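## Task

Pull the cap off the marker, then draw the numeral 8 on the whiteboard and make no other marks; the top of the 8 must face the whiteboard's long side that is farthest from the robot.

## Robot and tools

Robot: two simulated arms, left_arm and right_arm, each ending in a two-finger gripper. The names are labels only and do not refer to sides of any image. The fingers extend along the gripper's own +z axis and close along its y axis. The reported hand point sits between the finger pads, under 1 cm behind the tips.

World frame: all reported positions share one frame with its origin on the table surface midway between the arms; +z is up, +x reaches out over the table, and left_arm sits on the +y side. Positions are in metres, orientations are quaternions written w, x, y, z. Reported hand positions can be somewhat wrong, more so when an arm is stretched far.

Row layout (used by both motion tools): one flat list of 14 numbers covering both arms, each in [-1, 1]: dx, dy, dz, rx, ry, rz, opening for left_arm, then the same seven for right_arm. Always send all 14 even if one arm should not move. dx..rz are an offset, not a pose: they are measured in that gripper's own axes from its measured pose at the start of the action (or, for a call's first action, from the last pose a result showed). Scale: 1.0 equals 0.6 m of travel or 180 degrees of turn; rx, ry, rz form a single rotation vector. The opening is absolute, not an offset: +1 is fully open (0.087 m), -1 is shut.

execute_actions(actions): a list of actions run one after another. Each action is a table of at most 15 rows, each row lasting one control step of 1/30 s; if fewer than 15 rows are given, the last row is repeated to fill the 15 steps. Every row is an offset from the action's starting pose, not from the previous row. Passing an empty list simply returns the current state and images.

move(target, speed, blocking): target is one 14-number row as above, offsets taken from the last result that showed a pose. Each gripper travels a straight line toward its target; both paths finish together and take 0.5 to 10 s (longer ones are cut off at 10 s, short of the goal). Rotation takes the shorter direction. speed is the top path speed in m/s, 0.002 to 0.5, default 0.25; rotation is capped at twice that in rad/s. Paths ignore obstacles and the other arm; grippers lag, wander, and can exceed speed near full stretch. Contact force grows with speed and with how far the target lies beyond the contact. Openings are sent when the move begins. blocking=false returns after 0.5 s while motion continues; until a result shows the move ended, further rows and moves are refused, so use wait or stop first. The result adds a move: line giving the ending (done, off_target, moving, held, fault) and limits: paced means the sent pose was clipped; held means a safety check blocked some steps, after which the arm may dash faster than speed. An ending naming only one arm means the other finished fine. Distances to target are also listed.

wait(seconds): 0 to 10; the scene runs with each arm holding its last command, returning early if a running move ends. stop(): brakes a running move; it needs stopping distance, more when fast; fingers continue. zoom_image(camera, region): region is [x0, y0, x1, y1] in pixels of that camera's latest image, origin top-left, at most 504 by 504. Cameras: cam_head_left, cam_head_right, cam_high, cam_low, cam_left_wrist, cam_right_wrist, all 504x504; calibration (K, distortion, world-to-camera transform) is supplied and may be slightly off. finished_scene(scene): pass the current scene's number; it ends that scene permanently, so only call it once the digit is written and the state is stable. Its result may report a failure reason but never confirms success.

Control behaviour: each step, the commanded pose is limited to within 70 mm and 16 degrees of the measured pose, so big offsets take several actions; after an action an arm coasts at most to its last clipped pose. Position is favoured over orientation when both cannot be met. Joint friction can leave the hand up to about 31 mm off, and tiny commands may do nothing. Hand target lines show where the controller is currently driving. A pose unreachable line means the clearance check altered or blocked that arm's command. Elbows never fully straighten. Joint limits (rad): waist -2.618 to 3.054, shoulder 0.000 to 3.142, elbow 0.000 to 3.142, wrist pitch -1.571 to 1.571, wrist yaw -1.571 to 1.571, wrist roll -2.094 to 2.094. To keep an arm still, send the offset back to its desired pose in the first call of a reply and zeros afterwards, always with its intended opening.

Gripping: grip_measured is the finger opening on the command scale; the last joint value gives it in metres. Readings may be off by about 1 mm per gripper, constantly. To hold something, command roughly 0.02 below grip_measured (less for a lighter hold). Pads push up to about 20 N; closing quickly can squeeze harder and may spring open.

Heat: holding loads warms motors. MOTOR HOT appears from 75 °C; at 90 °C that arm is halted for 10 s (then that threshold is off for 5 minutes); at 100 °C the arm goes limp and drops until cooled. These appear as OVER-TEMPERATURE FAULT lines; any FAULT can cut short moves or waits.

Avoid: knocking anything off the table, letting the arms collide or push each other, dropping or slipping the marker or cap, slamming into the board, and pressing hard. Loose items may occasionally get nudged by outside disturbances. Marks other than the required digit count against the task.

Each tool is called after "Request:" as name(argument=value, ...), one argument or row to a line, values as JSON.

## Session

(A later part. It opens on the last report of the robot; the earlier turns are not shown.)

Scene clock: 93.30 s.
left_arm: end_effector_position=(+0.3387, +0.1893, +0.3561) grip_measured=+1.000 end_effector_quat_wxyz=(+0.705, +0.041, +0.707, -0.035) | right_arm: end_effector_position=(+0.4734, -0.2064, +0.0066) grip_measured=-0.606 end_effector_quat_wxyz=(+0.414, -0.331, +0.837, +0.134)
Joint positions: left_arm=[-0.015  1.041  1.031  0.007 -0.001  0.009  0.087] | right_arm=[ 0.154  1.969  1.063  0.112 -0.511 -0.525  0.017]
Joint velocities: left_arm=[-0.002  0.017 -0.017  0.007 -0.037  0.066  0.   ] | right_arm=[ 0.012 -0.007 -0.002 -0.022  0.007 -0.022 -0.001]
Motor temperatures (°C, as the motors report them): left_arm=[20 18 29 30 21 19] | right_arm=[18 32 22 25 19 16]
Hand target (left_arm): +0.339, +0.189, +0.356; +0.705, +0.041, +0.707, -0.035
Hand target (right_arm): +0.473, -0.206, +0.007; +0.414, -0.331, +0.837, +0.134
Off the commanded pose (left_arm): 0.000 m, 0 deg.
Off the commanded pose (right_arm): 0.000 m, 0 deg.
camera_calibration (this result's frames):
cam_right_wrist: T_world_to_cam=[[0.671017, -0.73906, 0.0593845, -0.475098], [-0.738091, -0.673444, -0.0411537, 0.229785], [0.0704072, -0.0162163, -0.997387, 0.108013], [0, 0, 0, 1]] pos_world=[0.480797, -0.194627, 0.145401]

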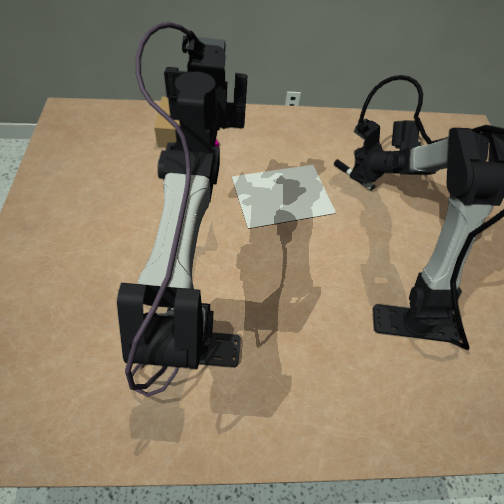

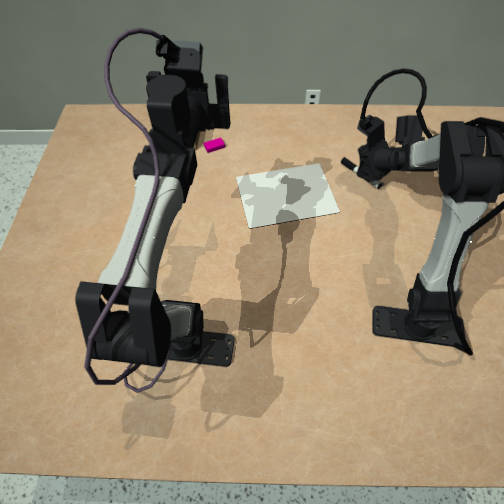

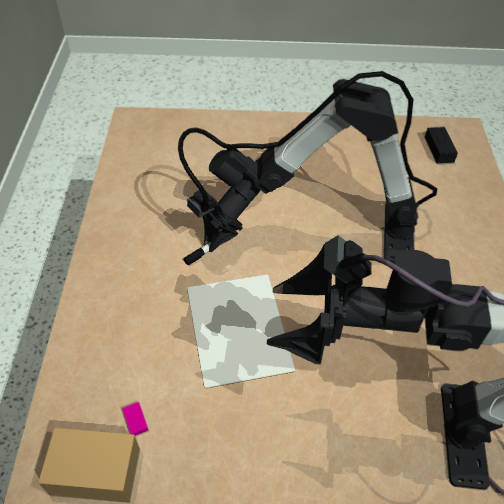

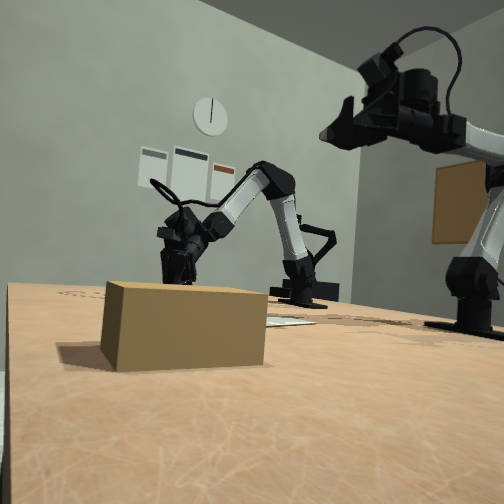

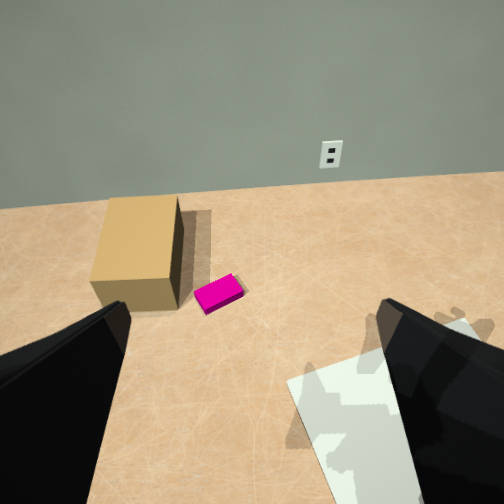

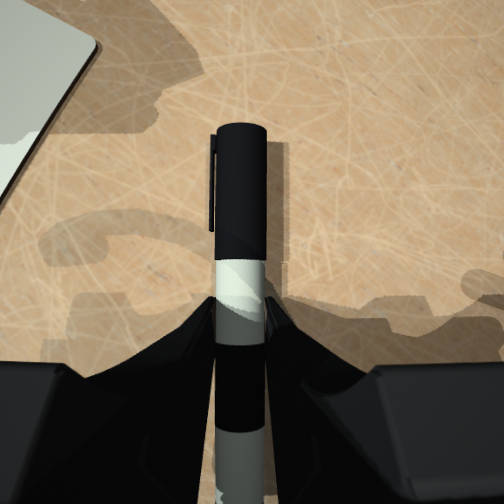

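Request:
move(
  target=[0.293,-0.278,-0.103,0.105,0.105,-0.492,0.4,-0.224,0.242,-0.207,-0.165,-0.01,-0.131,-0.66],
  speed=0.2,
)

Scene clock: 113.23 s.
left_arm: end_effector_position=(+0.2586, +0.0315, +0.1941) grip_measured=+0.400 end_effector_quat_wxyz=(+0.362, -0.341, +0.609, -0.618) | right_arm: end_effector_position=(+0.3569, -0.1069, +0.1672) grip_measured=-0.606 end_effector_quat_wxyz=(-0.335, +0.582, -0.695, -0.257)
Joint positions: left_arm=[-0.319  1.206  0.217  1.015  0.119 -1.555  0.061] | right_arm=[ 0.353  1.65   1.415 -0.873 -0.768 -0.99   0.017]
Joint velocities: left_arm=[ 0.012 -0.012  0.012  0.051  0.037 -0.081 -0.002] | right_arm=[-0.007 -0.017 -0.002 -0.037  0.022 -0.007  0.   ]
Motor temperatures (°C, as the motors report them): left_arm=[20 18 30 31 21 19] | right_arm=[18 34 23 25 19 16]
Hand target (left_arm): +0.256, +0.031, +0.181; +0.353, -0.351, +0.615, -0.611
Hand target (right_arm): +0.354, -0.103, +0.178; +0.342, -0.589, +0.686, +0.257
Off the commanded pose (left_arm): 0.015 m, 2 deg.
Off the commanded pose (right_arm): 0.016 m, 2 deg.
move: off_target (left_arm, right_arm)
camera_calibration (this result's frames):
cam_left_wrist: T_world_to_cam=[[-0.032693, -0.0208228, 0.999249, -0.18056], [-0.979567, -0.197837, -0.0361717, 0.293709], [0.198441, -0.980014, -0.0139295, 0.123704], [0, 0, 0, 1]] pos_world=[0.257257, 0.175578, 0.192772]
cam_right_wrist: T_world_to_cam=[[0.982393, -0.181894, 0.0426426, -0.381676], [-0.181432, -0.983297, -0.0144902, -0.0188863], [0.044566, 0.00649832, -0.998985, 0.289908], [0, 0, 0, 1]] pos_world=[0.358609, -0.0898793, 0.305615]

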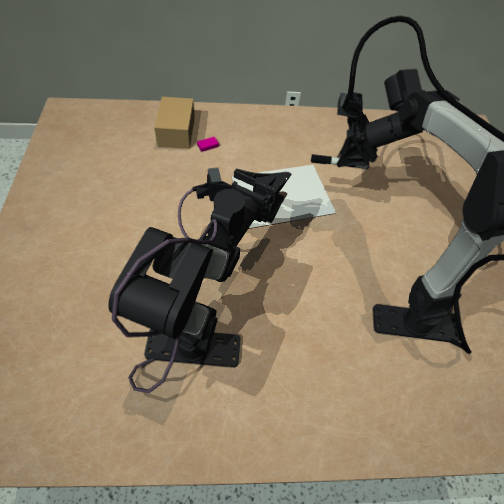

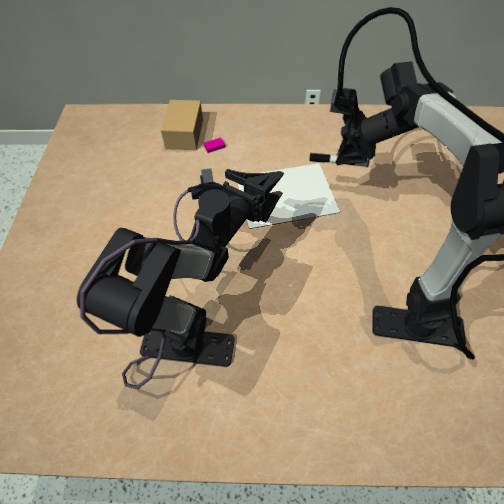

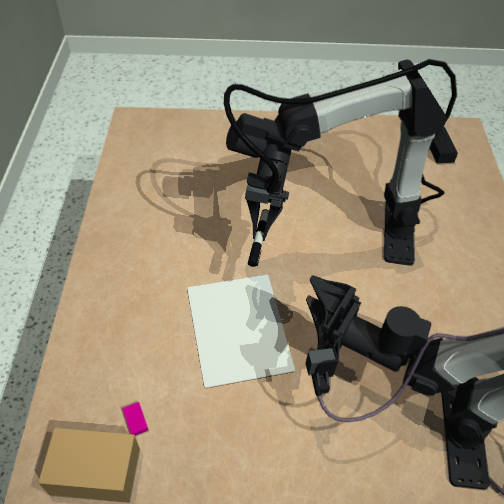

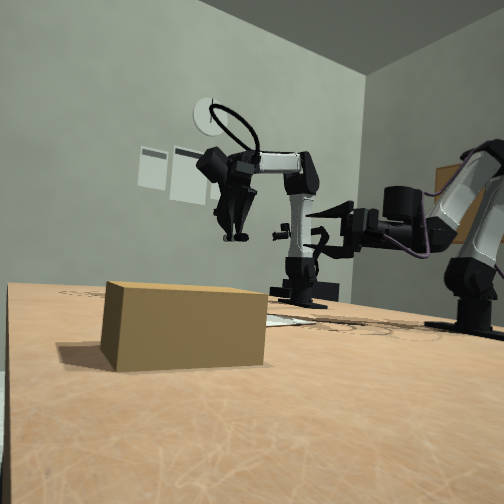

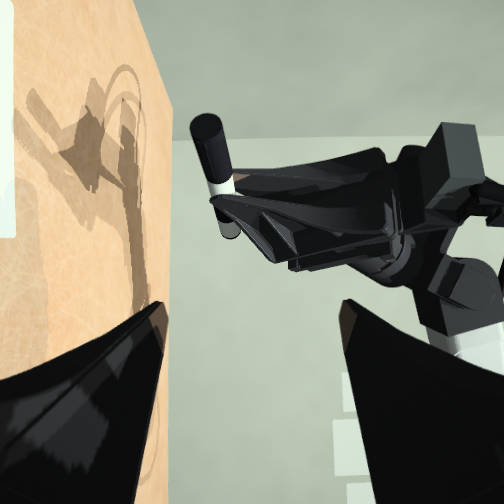

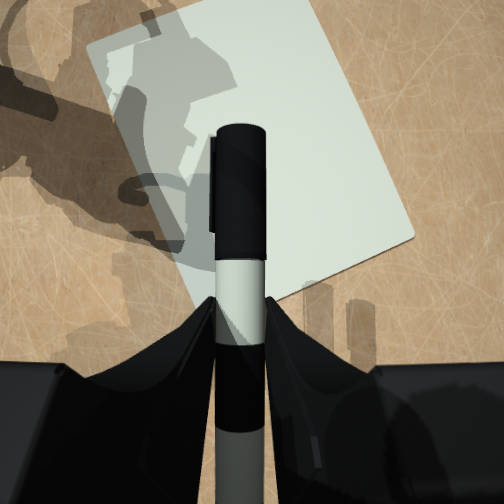

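Request:
move(
  target=[0.043,0.065,0.16,0,0,0,0.4,0,0,0,0,0,0,-0.66],
  speed=0.1,
)

Scene clock: 123.13 s.
left_arm: end_effector_position=(+0.3260, -0.0355, +0.1584) grip_measured=+0.400 end_effector_quat_wxyz=(+0.358, -0.342, +0.611, -0.617) | right_arm: end_effector_position=(+0.3568, -0.1070, +0.1672) grip_measured=-0.606 end_effector_quat_wxyz=(-0.335, +0.582, -0.695, -0.257)
Joint positions: left_arm=[-0.441  1.776  0.496  1.298  0.002 -1.556  0.061] | right_arm=[ 0.353  1.65   1.415 -0.873 -0.768 -0.99   0.017]
Joint velocities: left_arm=[ 0.002 -0.007  0.002  0.051  0.081  0.037  0.002] | right_arm=[ 0.007 -0.012 -0.002  0.007 -0.007 -0.037  0.   ]
Motor temperatures (°C, as the motors report them): left_arm=[20 18 29 31 21 19] | right_arm=[18 33 24 25 20 16]
Hand target (left_arm): +0.329, -0.039, +0.158; +0.361, -0.341, +0.609, -0.618
Hand target (right_arm): +0.357, -0.107, +0.167; +0.335, -0.582, +0.695, +0.257
Off the commanded pose (left_arm): 0.005 m, 1 deg.
Off the commanded pose (right_arm): 0.000 m, 0 deg.
move: done
camera_calibration (this result's frames):
cam_left_wrist: T_world_to_cam=[[-0.0244625, -0.0212014, 0.999476, -0.146874], [-0.980813, -0.192916, -0.0280979, 0.344493], [0.19341, -0.980986, -0.0160754, 0.0461336], [0, 0, 0, 1]] pos_world=[0.325368, 0.108601, 0.157218]
cam_right_wrist: T_world_to_cam=[[0.982409, -0.18189, 0.0422913, -0.381547], [-0.181438, -0.983298, -0.0143425, -0.0189408], [0.0441937, 0.006417, -0.999002, 0.290008], [0, 0, 0, 1]] pos_world=[0.358582, -0.0898852, 0.305583]

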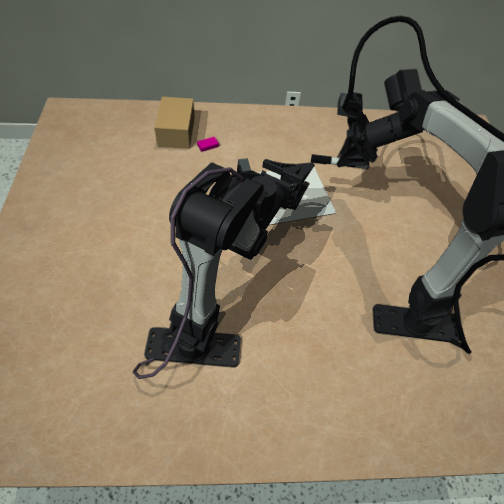

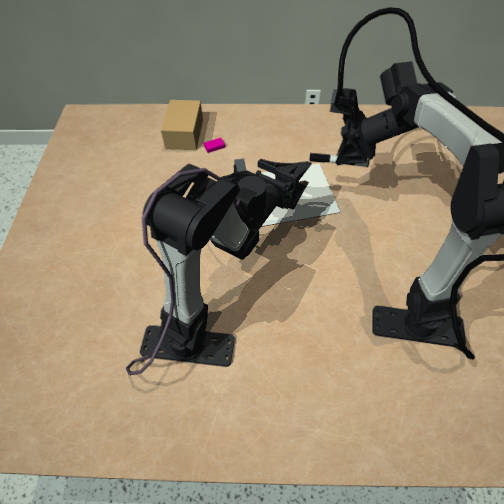

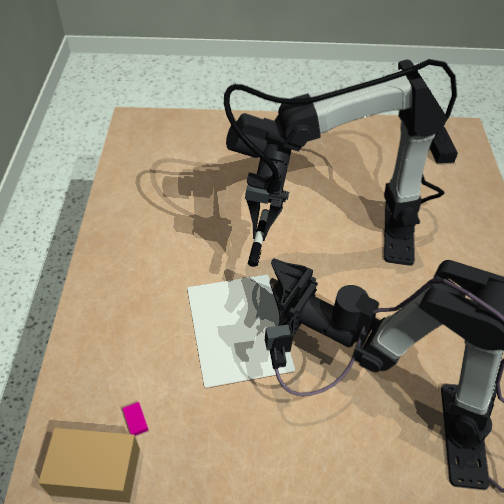

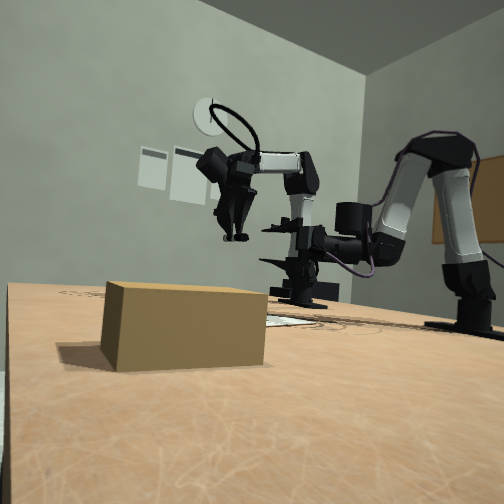

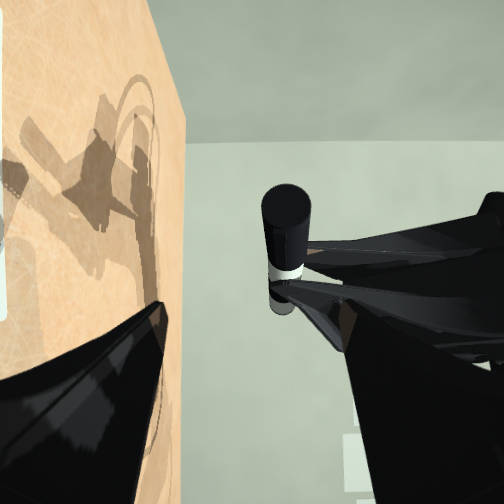

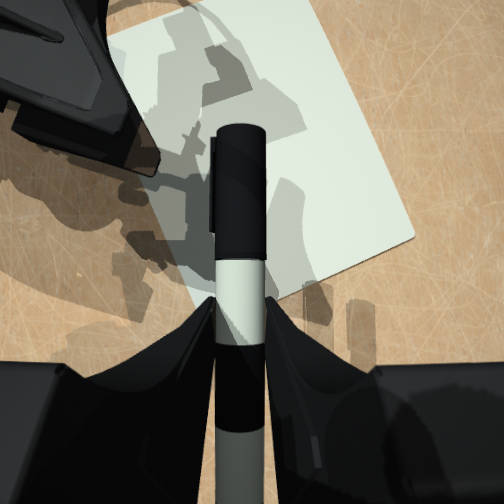

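Up about 12 mm, forward about 52 mm.

Request:
move(
  target=[0,-0.021,0.092,0,0,0,0.4,0,0,0,0,0,0,-0.66],
  speed=0.06,
)

Scene clock: 127.37 s.
left_arm: end_effector_position=(+0.3690, -0.0608, +0.1846) grip_measured=+0.400 end_effector_quat_wxyz=(+0.365, -0.335, +0.599, -0.629) | right_arm: end_effector_position=(+0.3568, -0.1070, +0.1672) grip_measured=-0.606 end_effector_quat_wxyz=(-0.335, +0.582, -0.695, -0.257)
Joint positions: left_arm=[-0.441  1.852  0.72   1.189  0.001 -1.556  0.061] | right_arm=[ 0.353  1.65   1.415 -0.873 -0.768 -0.99   0.017]
Joint velocities: left_arm=[0.002 0.007 0.002 0.022 0.037 0.007 0.001] | right_arm=[-0.007 -0.007 -0.002  0.037  0.022  0.007 -0.001]
Motor temperatures (°C, as the motors report them): left_arm=[20 18 29 32 21 19] | right_arm=[18 33 24 24 20 16]
Hand target (left_arm): +0.373, -0.063, +0.172; +0.358, -0.342, +0.611, -0.618
Hand target (right_arm): +0.357, -0.107, +0.167; +0.335, -0.582, +0.695, +0.257
Off the commanded pose (left_arm): 0.014 m, 2 deg.
Off the commanded pose (right_arm): 0.000 m, 0 deg.
move: off_target (left_arm)
camera_calibration (this result's frames):
cam_left_wrist: T_world_to_cam=[[-0.0582234, -0.00122169, 0.998303, -0.158624], [-0.979221, -0.194519, -0.0573486, 0.38726], [0.194259, -0.980898, 0.0101292, 0.008273], [0, 0, 0, 1]] pos_world=[0.36837, 0.0832506, 0.18048]
cam_right_wrist: T_world_to_cam=[[0.982409, -0.18189, 0.0422913, -0.381547], [-0.181438, -0.983298, -0.0143425, -0.0189408], [0.0441937, 0.006417, -0.999002, 0.290008], [0, 0, 0, 1]] pos_world=[0.358582, -0.0898852, 0.305583]

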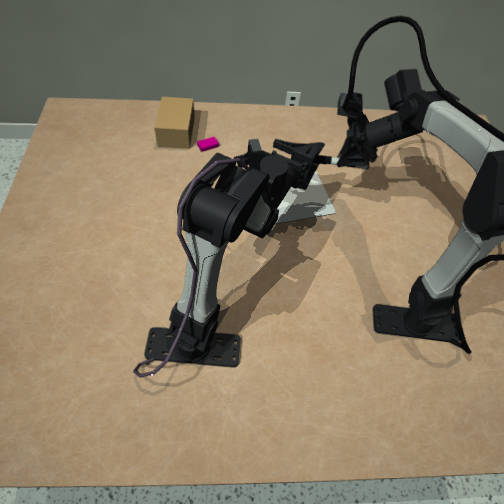

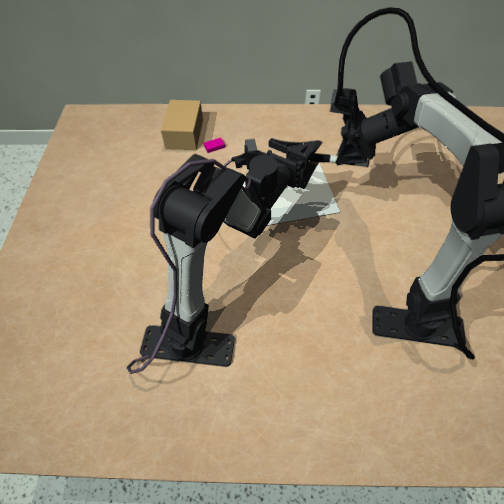

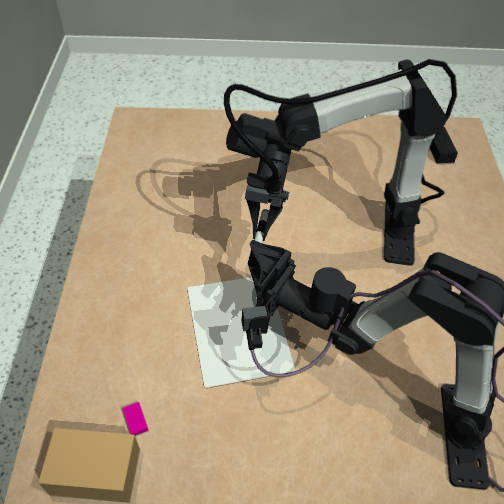

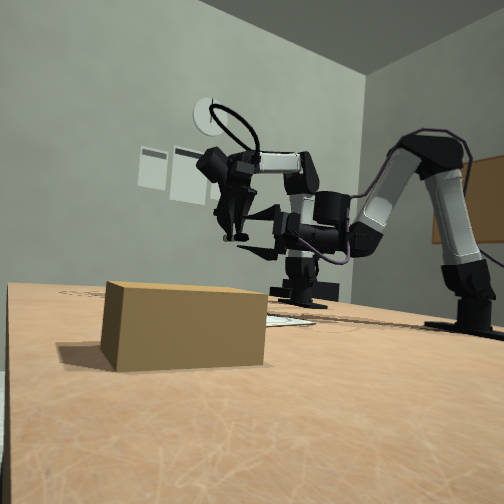

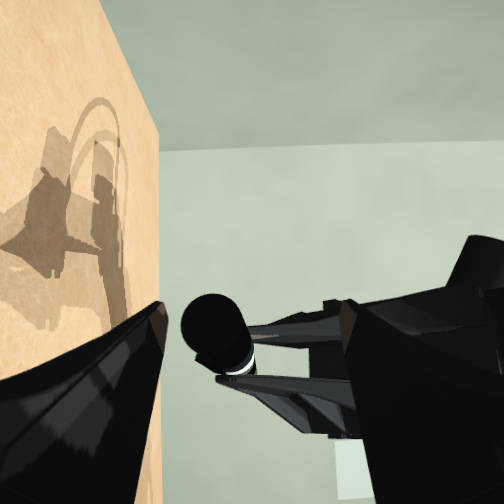

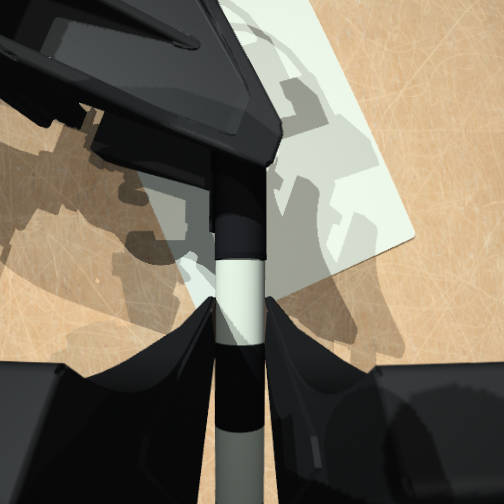

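Request:
execute_actions(
  actions=[
    [[0,0.022,0,-0.019,0,0,0.1,0,0,0,0,0,0,-0.66]],
    [[0,0,0,0,0,0,-0.1,0,0,0,0,0,0,-0.66]],
  ],
)

Scene clock: 131.93 s.
left_arm: end_effector_position=(+0.3693, -0.0610, +0.1756) grip_measured=-0.100 end_effector_quat_wxyz=(+0.358, -0.342, +0.610, -0.618) | right_arm: end_effector_position=(+0.3568, -0.1070, +0.1672) grip_measured=-0.606 end_effector_quat_wxyz=(-0.335, +0.582, -0.695, -0.257)
Joint positions: left_arm=[-0.441  1.852  0.72   1.153  0.001 -1.556  0.039] | right_arm=[ 0.353  1.65   1.415 -0.873 -0.768 -0.99   0.017]
Joint velocities: left_arm=[-0.012 -0.002 -0.002 -0.022 -0.007 -0.007  0.001] | right_arm=[-0.007  0.002 -0.007  0.022 -0.007 -0.037 -0.   ]
Motor temperatures (°C, as the motors report them): left_arm=[20 19 29 31 21 19] | right_arm=[18 33 24 24 20 16]
Hand target (left_arm): +0.369, -0.061, +0.176; +0.358, -0.342, +0.610, -0.618
Hand target (right_arm): +0.357, -0.107, +0.167; +0.335, -0.582, +0.695, +0.257
Off the commanded pose (left_arm): 0.000 m, 0 deg.
Off the commanded pose (right_arm): 0.000 m, 0 deg.
camera_calibration (this result's frames):
cam_left_wrist: T_world_to_cam=[[-0.0273926, -0.019461, 0.999435, -0.162381], [-0.980579, -0.193715, -0.0306478, 0.382855], [0.194203, -0.980865, -0.0137767, 0.0123641], [0, 0, 0, 1]] pos_world=[0.36857, 0.0831323, 0.174193]
cam_right_wrist: T_world_to_cam=[[0.982409, -0.18189, 0.0422913, -0.381547], [-0.181438, -0.983298, -0.0143425, -0.0189408], [0.0441937, 0.006417, -0.999002, 0.290008], [0, 0, 0, 1]] pos_world=[0.358582, -0.0898852, 0.305583]

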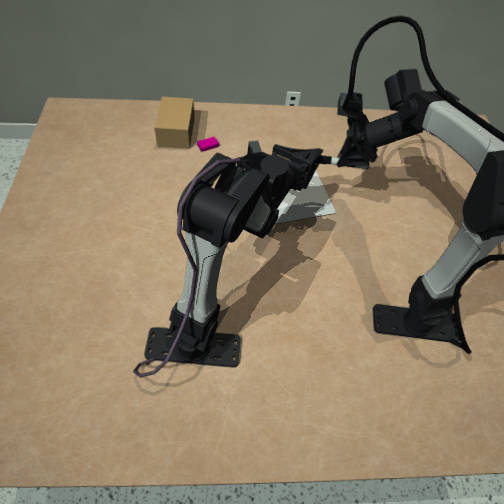

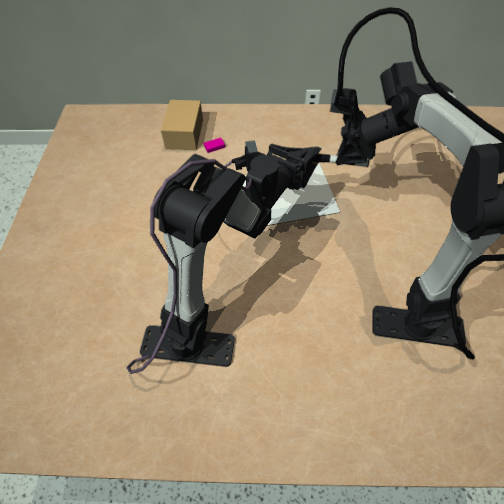

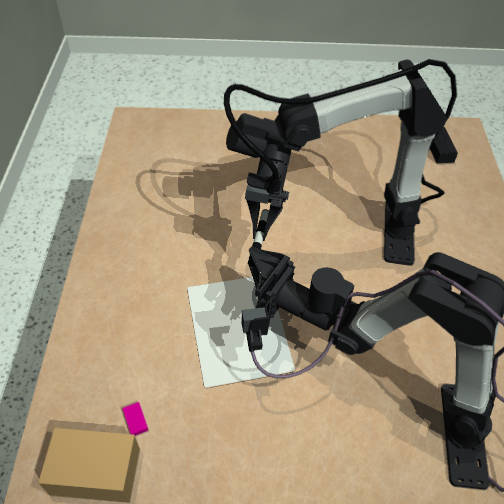

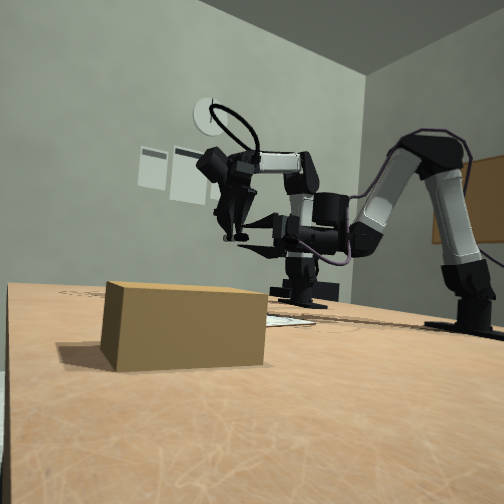

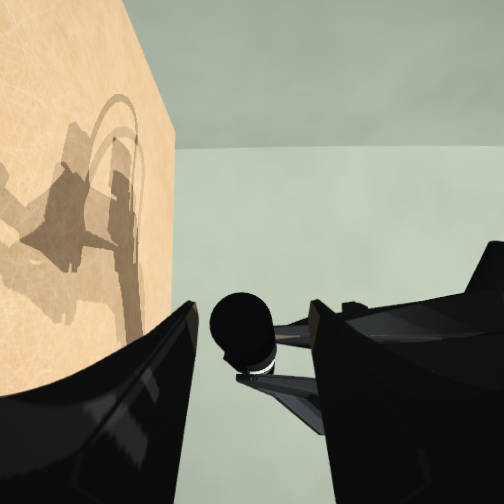

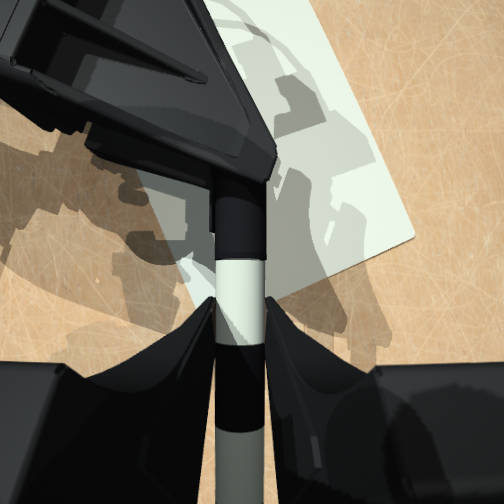

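Request:
execute_actions(
  actions=[
    [[0,0.014,0,-0.011,0,0,-0.2,0,0,0,0,0,0,-0.66]],
    [[0,0,0,0,0,0,-0.45,0,0,0,0,0,0,-0.66]],
    [[0,0,0,0,0,0,-0.54,0,0,0,0,0,0,-0.66]],
    [[0,0,0,0,0,0,-0.64,0,0,0,0,0,0,-0.66]],
  ],
)

Scene clock: 141.07 s.
left_arm: end_effector_position=(+0.3693, -0.0610, +0.1744) grip_measured=-0.577 end_effector_quat_wxyz=(+0.358, -0.343, +0.612, -0.617) | right_arm: end_effector_position=(+0.3568, -0.1070, +0.1672) grip_measured=-0.606 end_effector_quat_wxyz=(-0.335, +0.582, -0.695, -0.257)
Joint positions: left_arm=[-0.441  1.852  0.72   1.149  0.001 -1.556  0.018] | right_arm=[ 0.353  1.65   1.415 -0.873 -0.768 -0.99   0.017]
Joint velocities: left_arm=[-0.002 -0.002  0.007  0.11  -0.022 -0.022 -0.   ] | right_arm=[ 0.007 -0.002  0.002 -0.022  0.081  0.007 -0.   ]
Motor temperatures (°C, as the motors report them): left_arm=[20 20 29 32 21 19] | right_arm=[18 32 25 24 20 16]
Hand target (left_arm): +0.369, -0.061, +0.174; +0.358, -0.343, +0.612, -0.617
Hand target (right_arm): +0.357, -0.107, +0.167; +0.335, -0.582, +0.695, +0.257
Off the commanded pose (left_arm): 0.000 m, 0 deg.
Off the commanded pose (right_arm): 0.000 m, 0 deg.
camera_calibration (this result's frames):
cam_left_wrist: T_world_to_cam=[[-0.0231266, -0.0219847, 0.999491, -0.162883], [-0.980702, -0.193643, -0.0269512, 0.382237], [0.194137, -0.980826, -0.0170821, 0.0129365], [0, 0, 0, 1]] pos_world=[0.368583, 0.083125, 0.173323]
cam_right_wrist: T_world_to_cam=[[0.982409, -0.18189, 0.0422913, -0.381547], [-0.181438, -0.983298, -0.0143425, -0.0189408], [0.0441937, 0.006417, -0.999002, 0.290008], [0, 0, 0, 1]] pos_world=[0.358582, -0.0898852, 0.305583]

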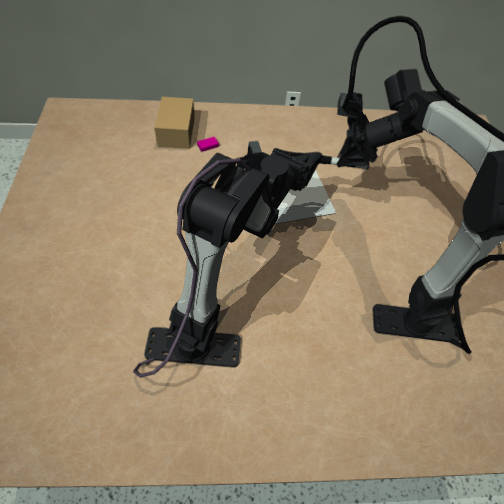

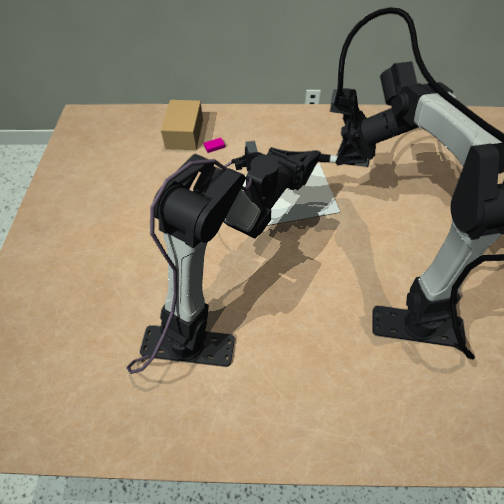

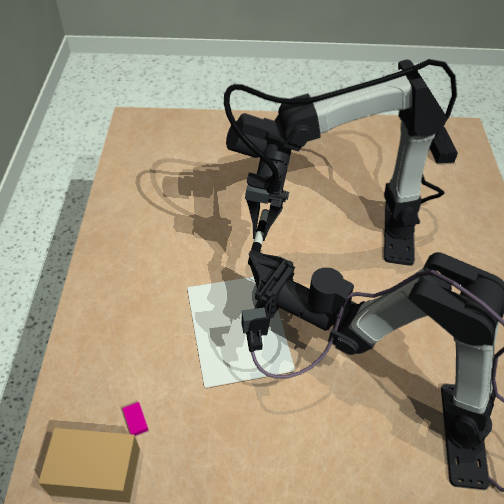

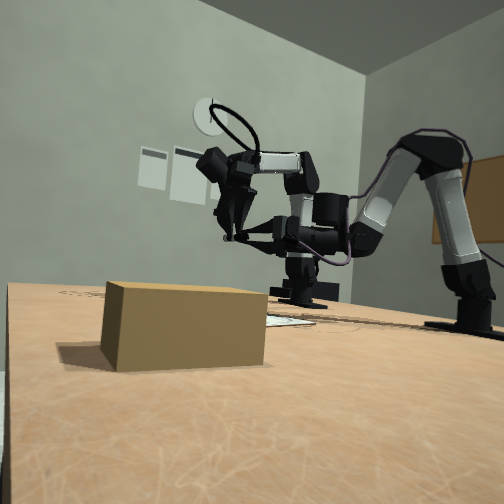

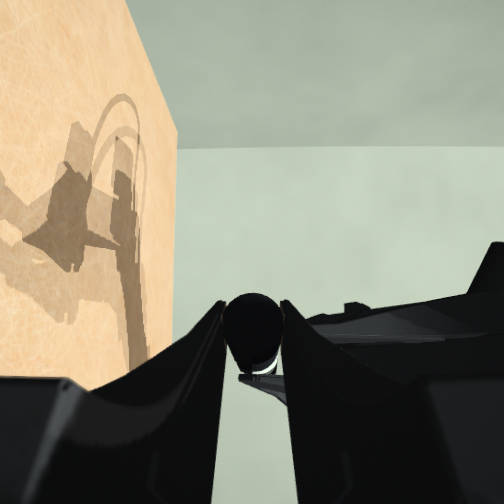

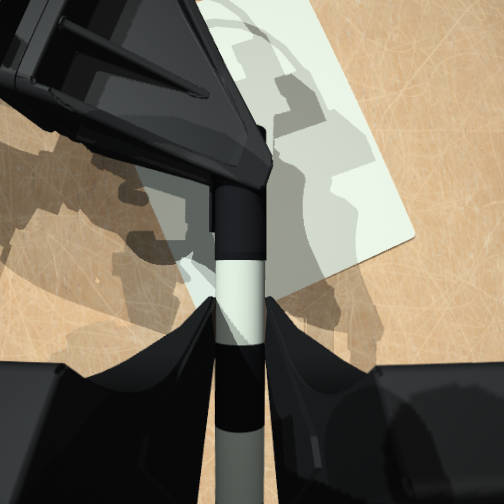

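Request:
move(
  target=[-0.14,0,-0.051,0,0,0,-0.64,0,0,0,0,0,0,-0.66],
  speed=0.04,
)

Scene clock: 147.00 s.
left_arm: end_effector_position=(+0.3862, +0.0249, +0.1844) grip_measured=-0.577 end_effector_quat_wxyz=(+0.364, -0.329, +0.606, -0.627) | right_arm: end_effector_position=(+0.3588, -0.1027, +0.1698) grip_measured=-0.606 end_effector_quat_wxyz=(-0.343, +0.584, -0.688, -0.260)
Joint positions: left_arm=[-0.163  1.795  0.652  1.196  0.29  -1.556  0.018] | right_arm=[ 0.358  1.65   1.415 -0.854 -0.781 -0.985  0.017]
Joint velocities: left_arm=[ 0.007  0.007 -0.012  0.007 -0.037  0.007  0.   ] | right_arm=[-0.007 -0.002 -0.007 -0.081 -0.007  0.022  0.   ]
Motor temperatures (°C, as the motors report them): left_arm=[20 21 28 32 21 19] | right_arm=[18 32 25 24 20 16]
Hand target (left_arm): +0.385, +0.026, +0.174; +0.358, -0.342, +0.612, -0.617
Hand target (right_arm): +0.357, -0.107, +0.167; +0.335, -0.582, +0.695, +0.257
Off the commanded pose (left_arm): 0.010 m, 2 deg.
Off the commanded pose (right_arm): 0.005 m, 1 deg.
move: done
camera_calibration (this result's frames):
cam_left_wrist: T_world_to_cam=[[-0.0602563, -0.0169345, 0.998039, -0.156153], [-0.981182, -0.182744, -0.0623393, 0.422086], [0.183442, -0.983015, -0.00560429, 0.0961677], [0, 0, 0, 1]] pos_world=[0.387093, 0.169024, 0.182699]
cam_right_wrist: T_world_to_cam=[[0.983115, -0.175389, 0.0521919, -0.384088], [-0.173891, -0.984244, -0.0320214, -0.014123], [0.0569858, 0.022405, -0.998124, 0.289435], [0, 0, 0, 1]] pos_world=[0.358653, -0.0877503, 0.308486]

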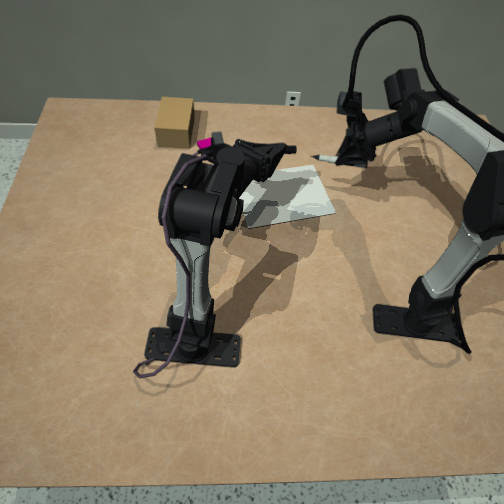

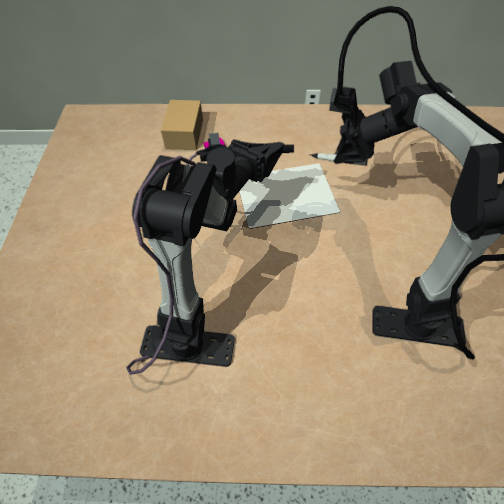

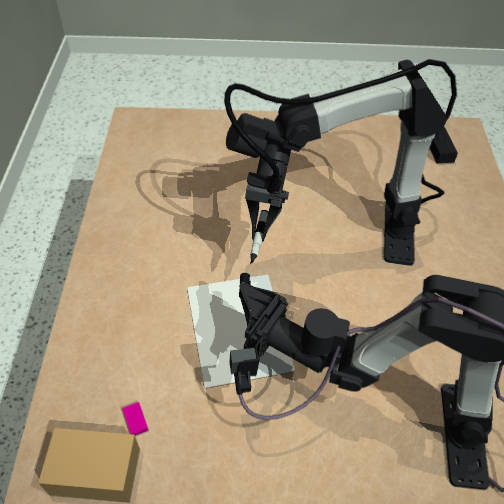

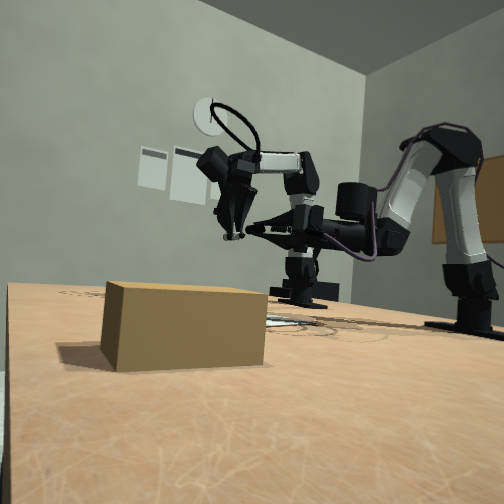

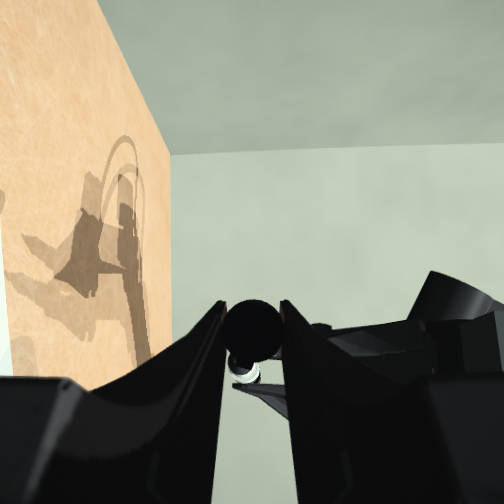

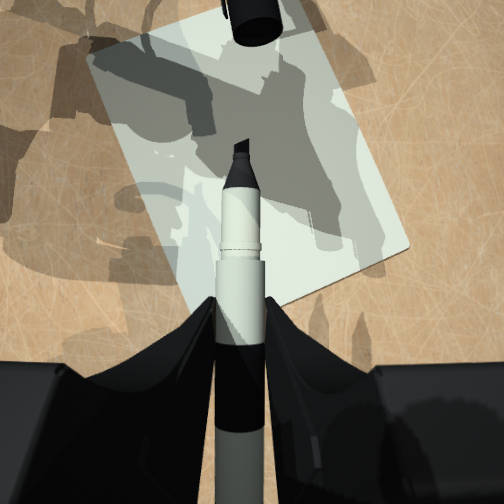

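Request:
move(
  target=[-0.42,0,-0.29,0,-0.14,0,-0.64,0,0,0,0,0,0,-0.66],
  speed=0.3,
)

Request:
move(
  target=[0,0,0,0,0,0,-0.64,0.003,-0.025,0.184,-0.052,0.385,-0.133,-0.66],
)

Scene clock: 171.90 s.
left_arm: end_effector_position=(+0.3664, +0.3278, +0.1822) grip_measured=-0.577 end_effector_quat_wxyz=(+0.492, -0.460, +0.514, -0.531) | right_arm: end_effector_position=(+0.3589, -0.1030, +0.1696) grip_measured=-0.606 end_effector_quat_wxyz=(-0.343, +0.584, -0.689, -0.259)
Joint positions: left_arm=[ 0.675  1.729  0.542  1.25   0.674 -1.594  0.018] | right_arm=[ 0.358  1.65   1.415 -0.854 -0.778 -0.985  0.017]
Joint velocities: left_arm=[ 0.017  0.002 -0.012  0.066 -0.007  0.11  -0.001] | right_arm=[ 0.002  0.012  0.002 -0.022  0.037  0.007  0.001]
Motor temperatures (°C, as the motors report them): left_arm=[20 23 27 32 21 19] | right_arm=[18 32 25 24 20 16]
Hand target (left_arm): +0.369, +0.328, +0.181; +0.488, -0.457, +0.514, -0.537
Hand target (right_arm): +0.359, -0.103, +0.170; +0.343, -0.584, +0.688, +0.260
Off the commanded pose (left_arm): 0.004 m, 1 deg.
Off the commanded pose (right_arm): 0.000 m, 0 deg.
move: done
camera_calibration (this result's frames):
cam_left_wrist: T_world_to_cam=[[-0.0442413, -0.0287804, 0.998606, -0.152031], [-0.802327, -0.594555, -0.0526809, 0.525569], [0.595243, -0.80354, 0.00321257, 0.186177], [0, 0, 0, 1]] pos_world=[0.304132, 0.457705, 0.178909]
cam_right_wrist: T_world_to_cam=[[0.982924, -0.176326, 0.0526234, -0.384333], [-0.174934, -0.984123, -0.0300045, -0.0143909], [0.0570785, 0.0202865, -0.998164, 0.288961], [0, 0, 0, 1]] pos_world=[0.358759, -0.0877921, 0.308223]

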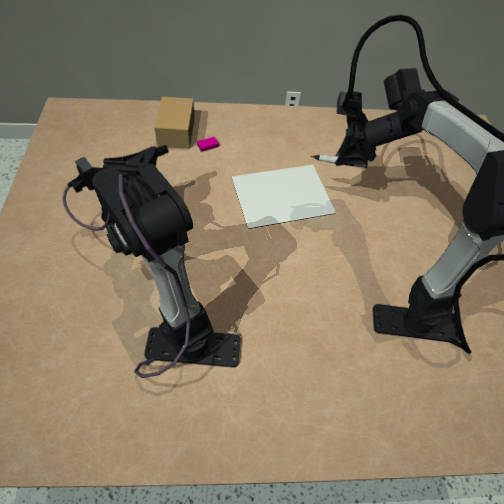

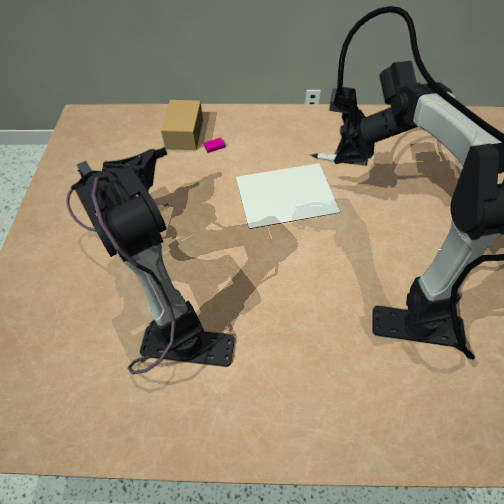

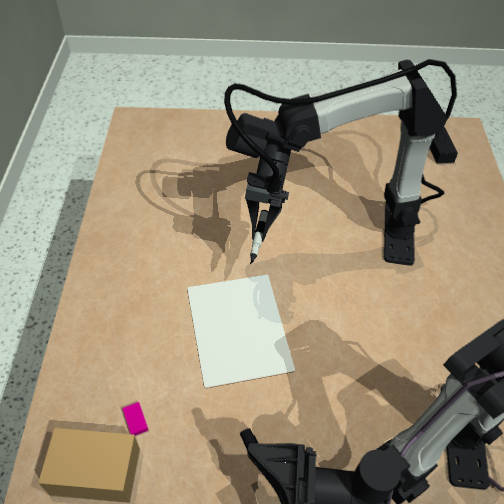

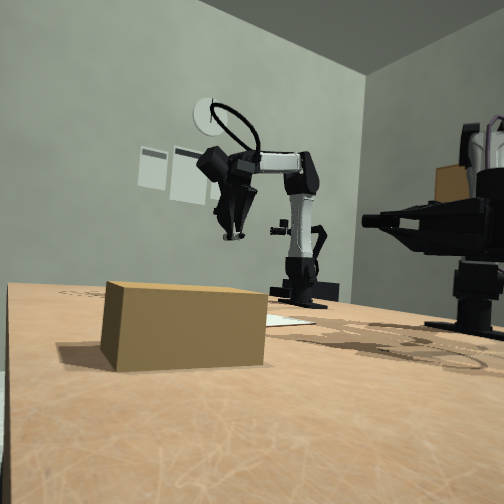

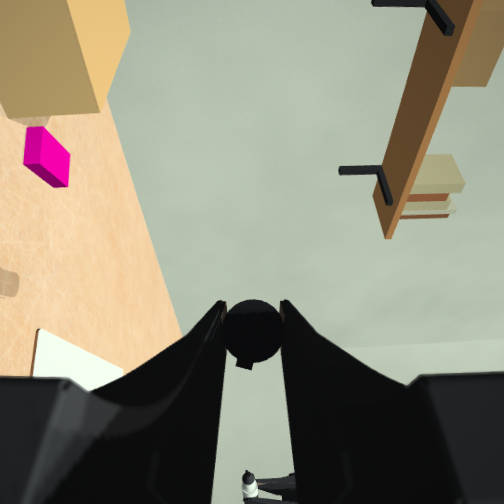

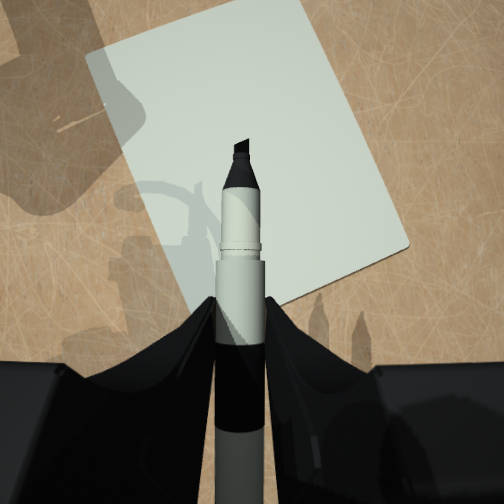

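Scene clock: 175.03 s.
left_arm: end_effector_position=(+0.3664, +0.3277, +0.1822) grip_measured=-0.577 end_effector_quat_wxyz=(+0.492, -0.460, +0.514, -0.531) | right_arm: end_effector_position=(+0.3950, -0.0256, +0.1088) grip_measured=-0.606 end_effector_quat_wxyz=(+0.022, +0.781, -0.602, +0.167)
Joint positions: left_arm=[ 0.675  1.729  0.542  1.25   0.674 -1.594  0.018] | right_arm=[ 0.93   2.472  2.469 -1.571  0.338 -1.036  0.017]
Joint velocities: left_arm=[-0.012 -0.002  0.002 -0.022 -0.022  0.007  0.001] | right_arm=[-0.002  0.002 -0.007 -0.081  0.095 -0.022 -0.   ]
Motor temperatures (°C, as the motors report them): left_arm=[20 23 27 32 21 19] | right_arm=[18 32 25 24 20 16]
Hand target (left_arm): +0.366, +0.328, +0.182; +0.492, -0.460, +0.514, -0.531
Hand target (right_arm): +0.395, -0.025, +0.105; +0.032, +0.784, -0.595, +0.171
Off the commanded pose (left_arm): 0.000 m, 0 deg.
Off the commanded pose (right_arm): 0.010 m, 11 deg.
joint sent to its limit (right arm) — the command would take joint 4 (wrist pitch) past its lower limit, so that joint was sent only as far as its limit.
move: off_target (right_arm)
camera_calibration (this result's frames):
cam_left_wrist: T_world_to_cam=[[-0.044239, -0.0287837, 0.998606, -0.15203], [-0.802554, -0.594249, -0.0526823, 0.525496], [0.594937, -0.803766, 0.00318852, 0.186329], [0, 0, 0, 1]] pos_world=[0.304159, 0.457664, 0.178909]
cam_right_wrist: T_world_to_cam=[[0.944243, 0.286257, 0.162671, -0.387837], [-0.0250153, -0.430265, 0.902356, -0.0801973], [0.328297, -0.856112, -0.399114, 0.0298519], [0, 0, 0, 1]] pos_world=[0.354406, 0.102071, 0.147371]

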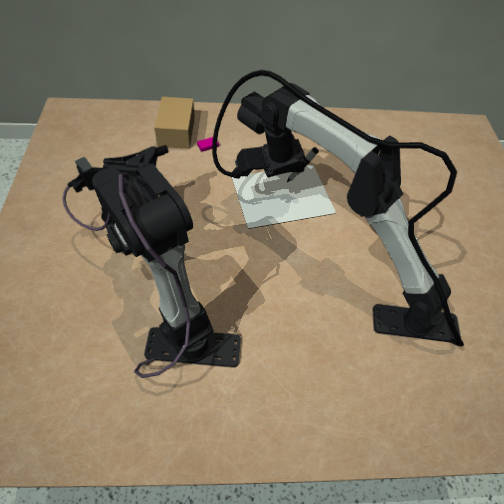

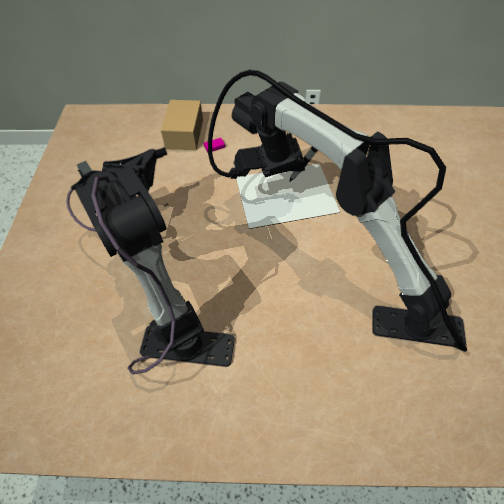

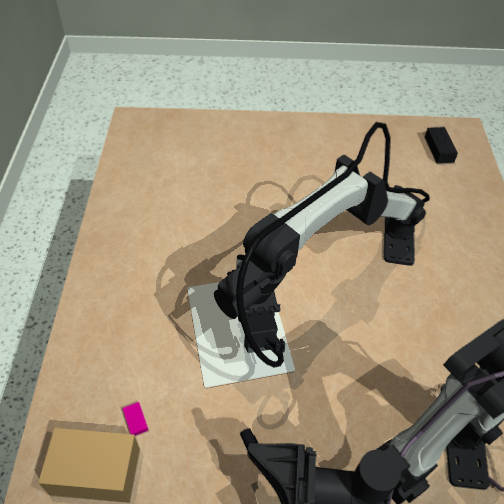

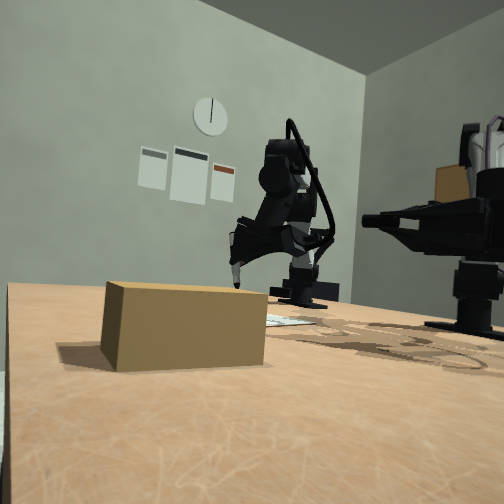

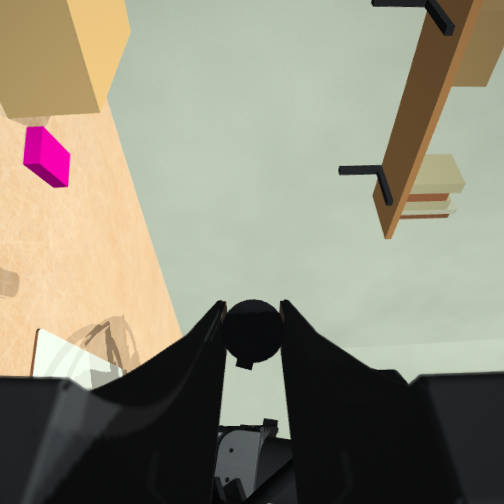

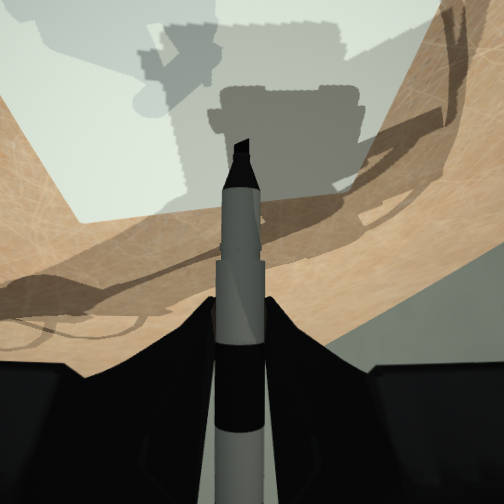

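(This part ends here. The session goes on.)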